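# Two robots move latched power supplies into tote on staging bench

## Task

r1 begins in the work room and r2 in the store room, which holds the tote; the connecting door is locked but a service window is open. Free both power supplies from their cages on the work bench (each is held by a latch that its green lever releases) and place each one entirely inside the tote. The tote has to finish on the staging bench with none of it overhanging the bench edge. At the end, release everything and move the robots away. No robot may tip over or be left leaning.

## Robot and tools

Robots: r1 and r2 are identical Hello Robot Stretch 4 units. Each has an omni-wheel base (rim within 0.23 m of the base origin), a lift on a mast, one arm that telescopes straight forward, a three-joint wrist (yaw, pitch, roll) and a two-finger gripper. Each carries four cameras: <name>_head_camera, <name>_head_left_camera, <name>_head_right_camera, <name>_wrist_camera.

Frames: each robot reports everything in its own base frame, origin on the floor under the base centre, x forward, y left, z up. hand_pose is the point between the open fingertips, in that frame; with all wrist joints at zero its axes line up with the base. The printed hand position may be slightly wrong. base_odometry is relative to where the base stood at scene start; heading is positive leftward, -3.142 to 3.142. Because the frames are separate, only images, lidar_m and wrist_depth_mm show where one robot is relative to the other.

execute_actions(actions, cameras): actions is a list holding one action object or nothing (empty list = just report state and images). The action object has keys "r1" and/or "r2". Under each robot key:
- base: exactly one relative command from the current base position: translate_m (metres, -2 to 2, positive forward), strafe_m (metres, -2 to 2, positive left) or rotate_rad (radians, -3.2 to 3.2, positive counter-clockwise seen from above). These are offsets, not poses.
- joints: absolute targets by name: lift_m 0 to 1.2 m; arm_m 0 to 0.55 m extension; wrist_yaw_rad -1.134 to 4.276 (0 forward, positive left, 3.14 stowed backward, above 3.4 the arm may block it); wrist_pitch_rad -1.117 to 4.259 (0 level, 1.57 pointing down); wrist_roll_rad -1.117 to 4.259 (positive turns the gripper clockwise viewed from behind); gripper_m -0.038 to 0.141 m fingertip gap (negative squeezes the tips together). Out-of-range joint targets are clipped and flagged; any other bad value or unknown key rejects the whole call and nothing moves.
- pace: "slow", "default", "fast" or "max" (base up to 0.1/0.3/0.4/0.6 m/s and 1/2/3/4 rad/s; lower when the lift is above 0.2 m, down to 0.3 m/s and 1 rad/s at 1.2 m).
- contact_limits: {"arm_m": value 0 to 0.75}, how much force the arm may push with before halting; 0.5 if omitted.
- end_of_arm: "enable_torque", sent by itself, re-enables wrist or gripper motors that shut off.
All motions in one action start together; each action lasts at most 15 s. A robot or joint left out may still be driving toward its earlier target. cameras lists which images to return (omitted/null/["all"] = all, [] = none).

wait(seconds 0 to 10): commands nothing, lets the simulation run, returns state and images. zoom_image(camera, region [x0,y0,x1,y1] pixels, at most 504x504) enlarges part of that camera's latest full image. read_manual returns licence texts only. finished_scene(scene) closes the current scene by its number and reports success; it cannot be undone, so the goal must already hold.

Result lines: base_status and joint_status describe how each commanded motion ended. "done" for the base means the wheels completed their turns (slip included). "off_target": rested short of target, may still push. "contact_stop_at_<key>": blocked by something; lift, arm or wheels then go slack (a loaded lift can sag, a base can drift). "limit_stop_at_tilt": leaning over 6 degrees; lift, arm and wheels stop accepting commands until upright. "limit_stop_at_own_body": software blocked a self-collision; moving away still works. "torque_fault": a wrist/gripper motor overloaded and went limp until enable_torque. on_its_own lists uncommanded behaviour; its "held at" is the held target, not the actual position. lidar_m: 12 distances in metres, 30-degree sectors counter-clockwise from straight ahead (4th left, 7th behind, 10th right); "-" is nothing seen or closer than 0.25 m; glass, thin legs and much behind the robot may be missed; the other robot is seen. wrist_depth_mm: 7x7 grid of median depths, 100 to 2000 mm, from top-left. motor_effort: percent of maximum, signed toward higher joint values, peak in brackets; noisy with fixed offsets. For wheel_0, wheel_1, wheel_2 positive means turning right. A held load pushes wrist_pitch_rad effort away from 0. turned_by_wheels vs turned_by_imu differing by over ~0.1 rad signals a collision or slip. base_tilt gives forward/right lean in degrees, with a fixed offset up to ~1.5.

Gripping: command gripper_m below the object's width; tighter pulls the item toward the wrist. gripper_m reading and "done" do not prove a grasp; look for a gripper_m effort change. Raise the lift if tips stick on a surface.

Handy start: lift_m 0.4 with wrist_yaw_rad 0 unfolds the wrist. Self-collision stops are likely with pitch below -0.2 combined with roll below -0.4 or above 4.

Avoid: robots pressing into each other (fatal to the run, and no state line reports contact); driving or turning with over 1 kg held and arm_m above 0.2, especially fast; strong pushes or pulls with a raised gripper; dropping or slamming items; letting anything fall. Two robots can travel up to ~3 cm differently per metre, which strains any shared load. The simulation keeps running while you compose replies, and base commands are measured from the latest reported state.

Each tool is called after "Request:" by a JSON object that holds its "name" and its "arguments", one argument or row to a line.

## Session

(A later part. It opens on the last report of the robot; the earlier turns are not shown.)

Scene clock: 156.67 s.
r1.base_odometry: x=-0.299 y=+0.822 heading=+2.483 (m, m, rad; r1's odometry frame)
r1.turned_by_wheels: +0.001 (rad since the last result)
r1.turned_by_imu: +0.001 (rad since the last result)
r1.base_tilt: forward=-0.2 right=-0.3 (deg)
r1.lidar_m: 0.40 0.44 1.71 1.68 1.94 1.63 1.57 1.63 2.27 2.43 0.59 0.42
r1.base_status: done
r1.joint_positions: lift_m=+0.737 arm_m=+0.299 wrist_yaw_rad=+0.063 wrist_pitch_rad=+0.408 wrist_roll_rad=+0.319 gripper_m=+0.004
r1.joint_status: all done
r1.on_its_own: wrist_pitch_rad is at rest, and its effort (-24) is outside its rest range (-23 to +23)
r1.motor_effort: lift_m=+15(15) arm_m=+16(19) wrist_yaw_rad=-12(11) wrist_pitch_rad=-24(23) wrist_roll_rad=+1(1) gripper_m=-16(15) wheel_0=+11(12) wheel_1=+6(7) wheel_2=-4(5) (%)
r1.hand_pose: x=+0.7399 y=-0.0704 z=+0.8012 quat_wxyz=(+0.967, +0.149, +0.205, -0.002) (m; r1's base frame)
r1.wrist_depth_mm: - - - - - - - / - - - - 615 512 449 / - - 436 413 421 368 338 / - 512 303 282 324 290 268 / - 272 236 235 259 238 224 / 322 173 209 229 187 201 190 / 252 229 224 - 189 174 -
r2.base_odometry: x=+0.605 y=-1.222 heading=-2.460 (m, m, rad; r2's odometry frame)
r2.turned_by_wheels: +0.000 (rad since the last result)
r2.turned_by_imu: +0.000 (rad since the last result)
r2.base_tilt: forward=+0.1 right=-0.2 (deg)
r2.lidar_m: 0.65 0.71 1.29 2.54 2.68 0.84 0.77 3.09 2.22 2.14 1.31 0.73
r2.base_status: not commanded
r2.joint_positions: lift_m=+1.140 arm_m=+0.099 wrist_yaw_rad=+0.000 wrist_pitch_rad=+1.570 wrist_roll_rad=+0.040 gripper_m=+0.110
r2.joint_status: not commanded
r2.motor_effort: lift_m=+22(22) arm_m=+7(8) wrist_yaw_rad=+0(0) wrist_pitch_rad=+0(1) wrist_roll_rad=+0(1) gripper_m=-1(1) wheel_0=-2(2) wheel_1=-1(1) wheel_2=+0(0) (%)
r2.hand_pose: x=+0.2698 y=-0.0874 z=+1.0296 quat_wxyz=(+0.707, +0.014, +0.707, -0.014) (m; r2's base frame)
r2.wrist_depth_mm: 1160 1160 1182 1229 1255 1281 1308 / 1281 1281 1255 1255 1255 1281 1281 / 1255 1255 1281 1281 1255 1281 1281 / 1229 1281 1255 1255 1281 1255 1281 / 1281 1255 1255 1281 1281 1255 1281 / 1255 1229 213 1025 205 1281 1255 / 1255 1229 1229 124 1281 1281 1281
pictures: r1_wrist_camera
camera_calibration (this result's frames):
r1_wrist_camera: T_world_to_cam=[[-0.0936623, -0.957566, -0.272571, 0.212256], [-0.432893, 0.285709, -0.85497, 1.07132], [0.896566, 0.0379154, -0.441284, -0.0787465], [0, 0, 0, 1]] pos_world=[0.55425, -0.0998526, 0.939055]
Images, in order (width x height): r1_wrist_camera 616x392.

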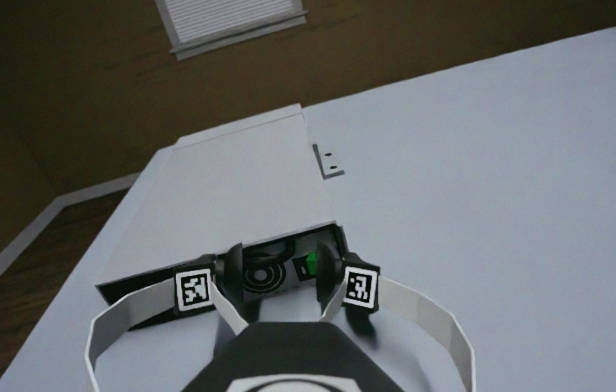

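Request:
{"name": "execute_actions", "arguments": {
  "actions": [
    {"r1": {"base": {"strafe_m": -0.008}, "joints": {"gripper_m": -0.014}, "pace": "slow"}}
  ],
  "cameras": ["r1_wrist_camera"]
}}

Request:
{"name": "zoom_image", "arguments": {
  "camera": "r1_wrist_camera",
  "region": [180, 190, 420, 330]
}}

Scene clock: 157.80 s.
r1.base_odometry: x=-0.294 y=+0.828 heading=+2.484 (m, m, rad; r1's odometry frame)
r1.turned_by_wheels: +0.002 (rad since the last result)
r1.turned_by_imu: +0.002 (rad since the last result)
r1.base_tilt: forward=-0.1 right=-0.4 (deg)
r1.lidar_m: 0.41 0.41 1.74 1.70 1.93 1.62 1.55 1.64 2.28 2.41 0.57 0.42
r1.base_status: done
r1.joint_positions: lift_m=+0.737 arm_m=+0.300 wrist_yaw_rad=+0.072 wrist_pitch_rad=+0.407 wrist_roll_rad=+0.319 gripper_m=-0.013
r1.joint_status: all done
r1.on_its_own: wrist_yaw_rad is at rest, and its effort (-36) is outside its rest range (-13 to +13)
r1.motor_effort: lift_m=+17(18) arm_m=+10(16) wrist_yaw_rad=-36(36) wrist_pitch_rad=-19(22) wrist_roll_rad=+1(1) gripper_m=-26(28) wheel_0=+11(14) wheel_1=+5(8) wheel_2=+3(4) (%)
r1.hand_pose: x=+0.7416 y=-0.0682 z=+0.8013 quat_wxyz=(+0.967, +0.148, +0.205, +0.003) (m; r1's base frame)
r1.wrist_depth_mm: - - - - - - - / - - - - 615 508 445 / - - 430 407 421 366 336 / - 508 300 282 319 287 265 / - 267 234 233 257 236 221 / 317 164 238 228 187 199 190 / 248 229 223 - 189 172 -
r2.base_odometry: x=+0.605 y=-1.222 heading=-2.460 (m, m, rad; r2's odometry frame)
r2.turned_by_wheels: +0.000 (rad since the last result)
r2.turned_by_imu: +0.000 (rad since the last result)
r2.base_tilt: forward=+0.1 right=-0.2 (deg)
r2.lidar_m: 0.66 0.71 1.29 2.57 2.69 0.83 0.80 3.06 2.24 2.12 1.28 0.70
r2.base_status: not commanded
r2.joint_positions: lift_m=+1.140 arm_m=+0.099 wrist_yaw_rad=+0.000 wrist_pitch_rad=+1.570 wrist_roll_rad=+0.040 gripper_m=+0.110
r2.joint_status: not commanded
r2.motor_effort: lift_m=+22(22) arm_m=+7(7) wrist_yaw_rad=+0(0) wrist_pitch_rad=+0(0) wrist_roll_rad=-1(1) gripper_m=+0(1) wheel_0=-2(2) wheel_1=-1(1) wheel_2=+0(0) (%)
r2.hand_pose: x=+0.2698 y=-0.0874 z=+1.0296 quat_wxyz=(+0.707, +0.014, +0.707, -0.014) (m; r2's base frame)
r2.wrist_depth_mm: 1160 1182 1182 1229 1255 1281 1308 / 1255 1281 1281 1281 1308 1308 1255 / 1255 1229 1255 1255 1281 1281 1308 / 1255 1255 1255 1281 1281 1281 1281 / 1255 1229 1255 1255 1255 1229 1281 / 1255 1255 213 1042 205 1281 1281 / 1205 1255 1255 123 1281 1281 1281
pictures: r1_wrist_camera
camera_calibration (this result's frames):
r1_wrist_camera: T_world_to_cam=[[-0.085258, -0.958303, -0.272737, 0.208487], [-0.434374, 0.282101, -0.855417, 1.0727], [0.896688, 0.0455389, -0.440314, -0.0807335], [0, 0, 0, 1]] pos_world=[0.556119, -0.0991379, 0.938916]
Images, in order (width x height): r1_wrist_camera 616x392.

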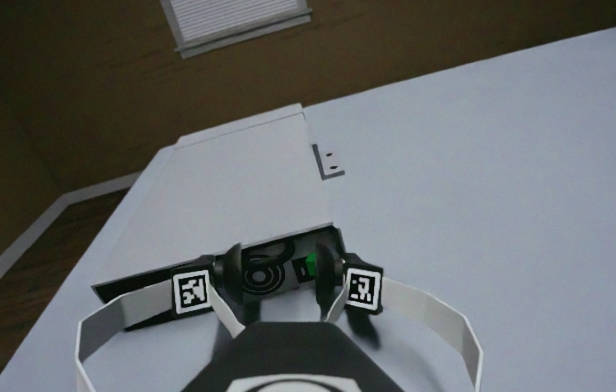

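Region (180, 190, 420, 330) of r1_wrist_camera's 616x392 image, scaled by 2.100; it fills the top 294 rows of this view, and the rest is white.

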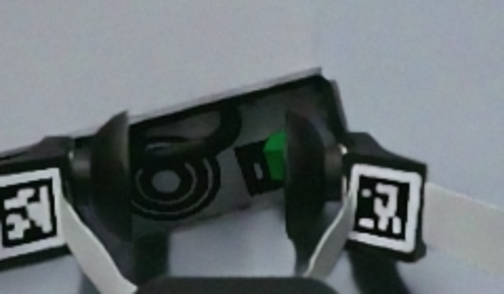

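Request:
{"name": "execute_actions", "arguments": {
  "actions": [
    {"r1": {"joints": {"gripper_m": -0.03, "arm_m": 0.304}}}
  ],
  "cameras": ["r1_wrist_camera"]
}}

Request:
{"name": "zoom_image", "arguments": {
  "camera": "r1_wrist_camera",
  "region": [180, 190, 420, 330]
}}

Scene clock: 158.70 s.
r1.base_odometry: x=-0.294 y=+0.828 heading=+2.485 (m, m, rad; r1's odometry frame)
r1.turned_by_wheels: +0.000 (rad since the last result)
r1.turned_by_imu: +0.000 (rad since the last result)
r1.base_tilt: forward=-0.1 right=-0.4 (deg)
r1.lidar_m: 0.40 0.41 1.73 1.68 1.96 1.62 1.56 1.62 2.25 2.41 0.61 0.41
r1.base_status: not commanded
r1.joint_positions: lift_m=+0.737 arm_m=+0.302 wrist_yaw_rad=+0.073 wrist_pitch_rad=+0.407 wrist_roll_rad=+0.319 gripper_m=-0.029
r1.joint_status: all done
r1.on_its_own: wrist_yaw_rad is at rest, and its effort (-41) is outside its rest range (-13 to +13)
r1.motor_effort: lift_m=+18(18) arm_m=+8(12) wrist_yaw_rad=-41(40) wrist_pitch_rad=-21(24) wrist_roll_rad=+1(2) gripper_m=-32(33) wheel_0=+11(11) wheel_1=+5(5) wheel_2=+5(5) (%)
r1.hand_pose: x=+0.7440 y=-0.0677 z=+0.8012 quat_wxyz=(+0.967, +0.148, +0.205, +0.003) (m; r1's base frame)
r1.wrist_depth_mm: - - - - - - - / - - - - 615 508 445 / - - 430 407 418 368 330 / - 504 298 278 320 286 265 / - 263 234 229 257 237 221 / 315 170 197 229 184 195 188 / 242 233 224 - 188 171 -
r2.base_odometry: x=+0.605 y=-1.222 heading=-2.460 (m, m, rad; r2's odometry frame)
r2.turned_by_wheels: +0.000 (rad since the last result)
r2.turned_by_imu: +0.000 (rad since the last result)
r2.base_tilt: forward=+0.1 right=-0.2 (deg)
r2.lidar_m: 0.65 0.71 1.28 2.56 2.70 0.83 0.78 3.08 2.21 2.15 1.29 0.74
r2.base_status: not commanded
r2.joint_positions: lift_m=+1.140 arm_m=+0.099 wrist_yaw_rad=+0.000 wrist_pitch_rad=+1.570 wrist_roll_rad=+0.040 gripper_m=+0.110
r2.joint_status: not commanded
r2.motor_effort: lift_m=+22(22) arm_m=+7(7) wrist_yaw_rad=+0(0) wrist_pitch_rad=+0(1) wrist_roll_rad=+1(0) gripper_m=+0(2) wheel_0=-2(2) wheel_1=-1(1) wheel_2=+0(0) (%)
r2.hand_pose: x=+0.2698 y=-0.0874 z=+1.0296 quat_wxyz=(+0.707, +0.014, +0.707, -0.014) (m; r2's base frame)
r2.wrist_depth_mm: 1160 1182 1182 1205 1255 1281 1281 / 1255 1229 1255 1281 1281 1281 1281 / 1255 1255 1229 1281 1281 1281 1281 / 1255 1255 1255 1255 1281 1255 1255 / 1229 1229 1255 1255 1255 1281 1281 / 1255 1255 214 1042 206 1281 1255 / 1255 1229 1255 124 1255 1281 1255
pictures: r1_wrist_camera
camera_calibration (this result's frames):
r1_wrist_camera: T_world_to_cam=[[-0.0837588, -0.958455, -0.272671, 0.207889], [-0.434678, 0.281369, -0.855504, 1.07384], [0.896682, 0.0468681, -0.440187, -0.0829263], [0, 0, 0, 1]] pos_world=[0.558547, -0.0990066, 0.938857]
Images, in order (width x height): r1_wrist_camera 616x392.

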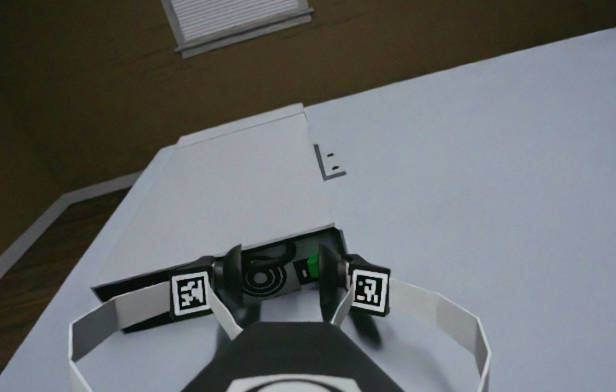

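Region (180, 190, 420, 330) of r1_wrist_camera's 616x392 image, scaled by 2.100; it fills the top 294 rows of this view, and the rest is white.

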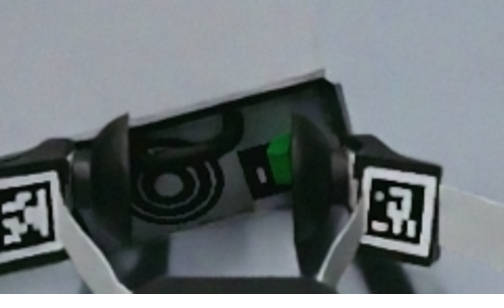

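Request:
{"name": "execute_actions", "arguments": {
  "actions": [
    {"r1": {"joints": {"gripper_m": -0.038, "arm_m": 0.285, "lift_m": 0.735}, "pace": "fast"}}
  ],
  "cameras": ["r1_wrist_camera"]
}}

Request:
{"name": "zoom_image", "arguments": {
  "camera": "r1_wrist_camera",
  "region": [180, 190, 420, 330]
}}

Scene clock: 159.57 s.
r1.base_odometry: x=-0.294 y=+0.828 heading=+2.483 (m, m, rad; r1's odometry frame)
r1.turned_by_wheels: -0.002 (rad since the last result)
r1.turned_by_imu: -0.002 (rad since the last result)
r1.base_tilt: forward=-0.1 right=-0.4 (deg)
r1.lidar_m: 0.40 0.43 1.73 1.67 1.95 1.64 1.57 1.64 2.25 2.41 0.59 0.40
r1.base_status: not commanded
r1.joint_positions: lift_m=+0.735 arm_m=+0.287 wrist_yaw_rad=+0.060 wrist_pitch_rad=+0.402 wrist_roll_rad=+0.320 gripper_m=-0.037
r1.joint_status: all done
r1.motor_effort: lift_m=+18(19) arm_m=-9(14) wrist_yaw_rad=-1(44) wrist_pitch_rad=-6(20) wrist_roll_rad=-1(2) gripper_m=-21(33) wheel_0=-1(11) wheel_1=+0(5) wheel_2=-1(7) (%)
r1.hand_pose: x=+0.7277 y=-0.0713 z=+0.8005 quat_wxyz=(+0.968, +0.150, +0.202, -0.003) (m; r1's base frame)
r1.wrist_depth_mm: - - - - - - - / - - - - 634 530 455 / - - 445 439 433 373 338 / - 445 306 315 324 291 268 / - 276 246 238 262 239 223 / 314 264 181 199 174 202 190 / 251 227 224 - 189 171 -
r2.base_odometry: x=+0.605 y=-1.222 heading=-2.460 (m, m, rad; r2's odometry frame)
r2.turned_by_wheels: +0.000 (rad since the last result)
r2.turned_by_imu: +0.000 (rad since the last result)
r2.base_tilt: forward=+0.1 right=-0.2 (deg)
r2.lidar_m: 0.65 0.71 1.28 2.57 2.69 0.84 0.79 3.14 2.23 2.14 1.27 0.73
r2.base_status: not commanded
r2.joint_positions: lift_m=+1.140 arm_m=+0.099 wrist_yaw_rad=+0.000 wrist_pitch_rad=+1.570 wrist_roll_rad=+0.040 gripper_m=+0.110
r2.joint_status: not commanded
r2.motor_effort: lift_m=+22(22) arm_m=+7(7) wrist_yaw_rad=+0(0) wrist_pitch_rad=-1(1) wrist_roll_rad=+0(0) gripper_m=-1(1) wheel_0=-2(2) wheel_1=-1(1) wheel_2=+0(0) (%)
r2.hand_pose: x=+0.2698 y=-0.0874 z=+1.0296 quat_wxyz=(+0.707, +0.014, +0.707, -0.014) (m; r2's base frame)
r2.wrist_depth_mm: 1160 1160 1160 1229 1255 1281 1308 / 1255 1255 1281 1308 1281 1281 1308 / 1281 1255 1255 1255 1255 1281 1308 / 1229 1255 1281 1281 1255 1281 1255 / 1255 1255 1281 1281 1281 1281 1281 / 1255 1255 214 1042 205 1281 1229 / 1229 1229 1255 124 1255 1281 1255
pictures: r1_wrist_camera
camera_calibration (this result's frames):
r1_wrist_camera: T_world_to_cam=[[-0.0954493, -0.957013, -0.273888, 0.212477], [-0.426855, 0.287914, -0.857264, 1.06326], [0.899269, 0.0350851, -0.435987, -0.0745383], [0, 0, 0, 1]] pos_world=[0.541167, -0.100168, 0.93719]
Images, in order (width x height): r1_wrist_camera 616x392.

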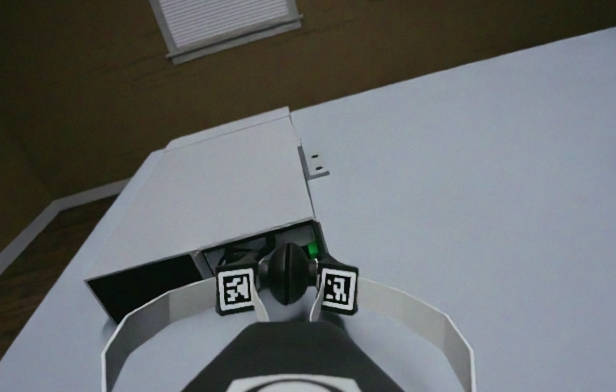

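Region (180, 190, 420, 330) of r1_wrist_camera's 616x392 image, scaled by 2.100; it fills the top 294 rows of this view, and the rest is white.

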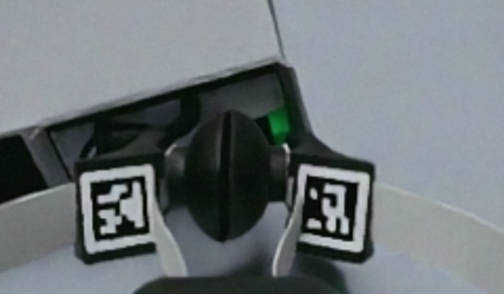

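Request:
{"name": "execute_actions", "arguments": {
  "actions": [
    {"r1": {"joints": {"gripper_m": 0.09, "arm_m": 0.22, "wrist_roll_rad": 0.04, "lift_m": 0.742, "wrist_yaw_rad": 0.13}}}
  ],
  "cameras": ["r1_wrist_camera"]
}}

Request:
{"name": "zoom_image", "arguments": {
  "camera": "r1_wrist_camera",
  "region": [200, 170, 420, 310]
}}

Scene clock: 161.67 s.
r1.base_odometry: x=-0.294 y=+0.828 heading=+2.483 (m, m, rad; r1's odometry frame)
r1.turned_by_wheels: +0.000 (rad since the last result)
r1.turned_by_imu: +0.000 (rad since the last result)
r1.base_tilt: forward=+0.0 right=-0.3 (deg)
r1.lidar_m: 0.40 0.41 1.74 1.69 1.94 1.64 1.56 1.65 2.26 2.42 0.60 0.41
r1.base_status: not commanded
r1.joint_positions: lift_m=+0.742 arm_m=+0.222 wrist_yaw_rad=+0.130 wrist_pitch_rad=+0.402 wrist_roll_rad=+0.040 gripper_m=+0.090
r1.joint_status: all done
r1.motor_effort: lift_m=+23(22) arm_m=-9(6) wrist_yaw_rad=+0(2) wrist_pitch_rad=-6(7) wrist_roll_rad=-4(4) gripper_m=-3(20) wheel_0=-1(1) wheel_1=+0(0) wheel_2=-1(1) (%)
r1.hand_pose: x=+0.6671 y=-0.0523 z=+0.8071 quat_wxyz=(+0.978, +0.007, +0.200, +0.060) (m; r1's base frame)
r1.wrist_depth_mm: - - - - - - - / - - - - - - - / - - 413 407 554 554 564 / - 389 347 307 392 397 392 / 307 301 291 303 301 301 303 / 244 235 229 239 229 245 245 / 208 206 214 - 215 207 208
r2.base_odometry: x=+0.605 y=-1.222 heading=-2.460 (m, m, rad; r2's odometry frame)
r2.turned_by_wheels: +0.000 (rad since the last result)
r2.turned_by_imu: +0.001 (rad since the last result)
r2.base_tilt: forward=+0.1 right=-0.2 (deg)
r2.lidar_m: 0.67 0.70 1.29 2.56 2.67 0.83 0.77 3.10 2.22 2.12 1.29 0.70
r2.base_status: not commanded
r2.joint_positions: lift_m=+1.140 arm_m=+0.099 wrist_yaw_rad=+0.000 wrist_pitch_rad=+1.570 wrist_roll_rad=+0.040 gripper_m=+0.110
r2.joint_status: not commanded
r2.motor_effort: lift_m=+22(22) arm_m=+7(7) wrist_yaw_rad=+0(0) wrist_pitch_rad=-1(1) wrist_roll_rad=+1(0) gripper_m=-1(1) wheel_0=-2(2) wheel_1=-1(1) wheel_2=-1(0) (%)
r2.hand_pose: x=+0.2698 y=-0.0874 z=+1.0296 quat_wxyz=(+0.707, +0.014, +0.707, -0.014) (m; r2's base frame)
r2.wrist_depth_mm: 1160 1182 1182 1205 1255 1308 1308 / 1229 1255 1255 1255 1281 1281 1281 / 1229 1255 1255 1255 1281 1281 1308 / 1281 1255 1255 1281 1281 1281 1308 / 1255 1281 1255 1281 1281 1255 1281 / 1229 1255 214 1042 206 1255 1281 / 1229 1255 1281 124 1281 1255 1255
pictures: r1_wrist_camera
camera_calibration (this result's frames):
r1_wrist_camera: T_world_to_cam=[[0.084199, -0.996212, -0.0217334, -0.0986844], [-0.429643, -0.0166165, -0.902846, 1.06032], [0.899065, 0.0853563, -0.429414, -0.0203145], [0, 0, 0, 1]] pos_world=[0.48213, -0.0789578, 0.946434]
Images, in order (width x height): r1_wrist_camera 616x392.

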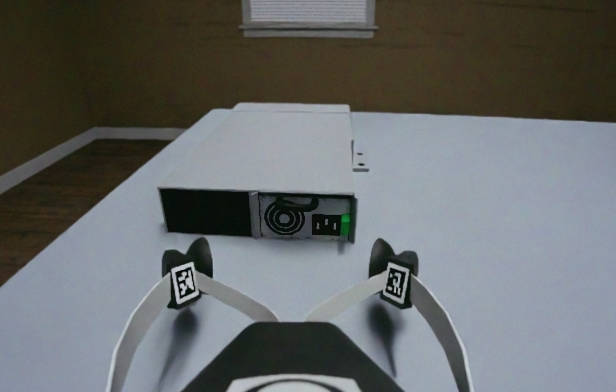

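Region (200, 170, 420, 310) of r1_wrist_camera's 616x392 image, scaled by 2.291; it fills the top 321 rows of this view, and the rest is white.

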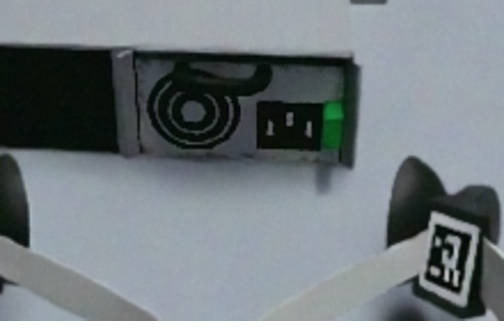

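Request:
{"name": "execute_actions", "arguments": {
  "actions": [
    {"r1": {"base": {"strafe_m": 0.015}, "joints": {"gripper_m": 0.062, "arm_m": 0.286, "wrist_roll_rad": 0.32, "wrist_yaw_rad": 0.06, "lift_m": 0.742}}}
  ],
  "cameras": ["r1_wrist_camera"]
}}

Request:
{"name": "execute_actions", "arguments": {
  "actions": [
    {"r1": {"joints": {"gripper_m": 0.04}}}
  ],
  "cameras": ["r1_wrist_camera"]
}}

Scene clock: 164.33 s.
r1.base_odometry: x=-0.303 y=+0.816 heading=+2.483 (m, m, rad; r1's odometry frame)
r1.turned_by_wheels: +0.000 (rad since the last result)
r1.turned_by_imu: +0.000 (rad since the last result)
r1.base_tilt: forward=+0.0 right=-0.4 (deg)
r1.lidar_m: 0.40 0.41 1.72 1.65 1.86 1.65 1.56 1.65 2.27 2.43 0.61 0.43
r1.base_status: done
r1.joint_positions: lift_m=+0.742 arm_m=+0.284 wrist_yaw_rad=+0.060 wrist_pitch_rad=+0.402 wrist_roll_rad=+0.320 gripper_m=+0.062
r1.joint_status: all done
r1.motor_effort: lift_m=+23(22) arm_m=+9(5) wrist_yaw_rad=-3(4) wrist_pitch_rad=-8(8) wrist_roll_rad=+0(1) gripper_m=-1(3) wheel_0=-1(7) wheel_1=+0(6) wheel_2=-1(0) (%)
r1.hand_pose: x=+0.7254 y=-0.0713 z=+0.8070 quat_wxyz=(+0.968, +0.150, +0.202, -0.003) (m; r1's base frame)
r1.wrist_depth_mm: - - - - - - - / - - - - - 539 477 / - - 466 452 445 387 351 / - 554 319 297 338 301 278 / - 294 253 254 260 248 234 / 1576 273 244 236 199 210 198 / 260 238 233 - 196 179 176
r2.base_odometry: x=+0.605 y=-1.222 heading=-2.460 (m, m, rad; r2's odometry frame)
r2.turned_by_wheels: +0.000 (rad since the last result)
r2.turned_by_imu: +0.001 (rad since the last result)
r2.base_tilt: forward=+0.1 right=-0.2 (deg)
r2.lidar_m: 0.67 0.71 1.29 2.58 2.69 0.83 0.76 3.08 2.24 2.13 1.28 0.73
r2.base_status: not commanded
r2.joint_positions: lift_m=+1.140 arm_m=+0.099 wrist_yaw_rad=+0.000 wrist_pitch_rad=+1.570 wrist_roll_rad=+0.040 gripper_m=+0.110
r2.joint_status: not commanded
r2.motor_effort: lift_m=+22(22) arm_m=+7(7) wrist_yaw_rad=+0(0) wrist_pitch_rad=-1(0) wrist_roll_rad=+2(1) gripper_m=-1(1) wheel_0=-2(2) wheel_1=-1(1) wheel_2=+0(0) (%)
r2.hand_pose: x=+0.2698 y=-0.0874 z=+1.0296 quat_wxyz=(+0.707, +0.014, +0.707, -0.014) (m; r2's base frame)
r2.wrist_depth_mm: 1138 1182 1182 1205 1255 1281 1281 / 1255 1281 1281 1281 1255 1281 1308 / 1255 1255 1255 1281 1281 1281 1308 / 1255 1229 1255 1255 1281 1281 1281 / 1229 1255 1281 1255 1281 1308 1255 / 1229 1229 214 1042 205 1255 1308 / 1255 1229 1281 124 1281 1255 1308
pictures: r1_wrist_camera
camera_calibration (this result's frames):
r1_wrist_camera: T_world_to_cam=[[-0.0954495, -0.957053, -0.27375, 0.213951], [-0.427067, 0.287781, -0.857202, 1.06802], [0.899168, 0.0350898, -0.436194, -0.069372], [0, 0, 0, 1]] pos_world=[0.538915, -0.10016, 0.94382]
Images, in order (width x height): r1_wrist_camera 616x392.

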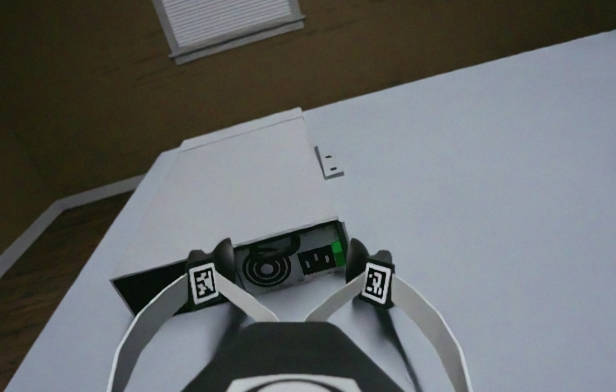

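Scene clock: 165.30 s.
r1.base_odometry: x=-0.303 y=+0.816 heading=+2.483 (m, m, rad; r1's odometry frame)
r1.turned_by_wheels: +0.000 (rad since the last result)
r1.turned_by_imu: +0.000 (rad since the last result)
r1.base_tilt: forward=-0.1 right=-0.4 (deg)
r1.lidar_m: 0.39 0.45 1.72 1.67 1.86 1.63 1.57 1.63 2.28 2.43 0.60 0.42
r1.base_status: not commanded
r1.joint_positions: lift_m=+0.742 arm_m=+0.284 wrist_yaw_rad=+0.057 wrist_pitch_rad=+0.403 wrist_roll_rad=+0.320 gripper_m=+0.040
r1.joint_status: all done
r1.motor_effort: lift_m=+23(23) arm_m=+9(10) wrist_yaw_rad=+6(6) wrist_pitch_rad=-7(8) wrist_roll_rad=-1(0) gripper_m=-4(5) wheel_0=-1(1) wheel_1=+0(0) wheel_2=-1(1) (%)
r1.hand_pose: x=+0.7253 y=-0.0721 z=+0.8069 quat_wxyz=(+0.968, +0.150, +0.202, -0.004) (m; r1's base frame)
r1.wrist_depth_mm: - - - - - - - / - - - - - 535 473 / - - 462 449 445 387 349 / - 559 320 296 336 300 278 / - 301 253 253 266 247 233 / 1618 276 196 236 197 209 197 / 260 234 233 - 195 179 176
r2.base_odometry: x=+0.605 y=-1.222 heading=-2.460 (m, m, rad; r2's odometry frame)
r2.turned_by_wheels: +0.000 (rad since the last result)
r2.turned_by_imu: +0.000 (rad since the last result)
r2.base_tilt: forward=+0.2 right=-0.2 (deg)
r2.lidar_m: 0.67 0.70 1.29 2.58 2.67 0.84 0.78 3.08 2.20 2.14 1.31 0.72
r2.base_status: not commanded
r2.joint_positions: lift_m=+1.140 arm_m=+0.099 wrist_yaw_rad=+0.000 wrist_pitch_rad=+1.570 wrist_roll_rad=+0.040 gripper_m=+0.110
r2.joint_status: not commanded
r2.motor_effort: lift_m=+22(22) arm_m=+7(8) wrist_yaw_rad=+0(0) wrist_pitch_rad=+0(1) wrist_roll_rad=+2(3) gripper_m=-1(0) wheel_0=-2(2) wheel_1=-1(1) wheel_2=+0(0) (%)
r2.hand_pose: x=+0.2698 y=-0.0874 z=+1.0296 quat_wxyz=(+0.707, +0.014, +0.707, -0.014) (m; r2's base frame)
r2.wrist_depth_mm: 1182 1160 1182 1205 1229 1308 1308 / 1255 1281 1281 1281 1255 1281 1281 / 1255 1255 1255 1281 1255 1255 1255 / 1255 1281 1281 1281 1281 1281 1281 / 1229 1255 1255 1255 1255 1281 1281 / 1255 1255 213 1042 205 1281 1255 / 1229 1229 1255 124 1281 1281 1281
pictures: r1_wrist_camera
camera_calibration (this result's frames):
r1_wrist_camera: T_world_to_cam=[[-0.0982417, -0.956771, -0.273748, 0.215234], [-0.426531, 0.289014, -0.857055, 1.0677], [0.899122, 0.0325635, -0.436486, -0.0691935], [0, 0, 0, 1]] pos_world=[0.538765, -0.100396, 0.943794]
Images, in order (width x height): r1_wrist_camera 616x392.

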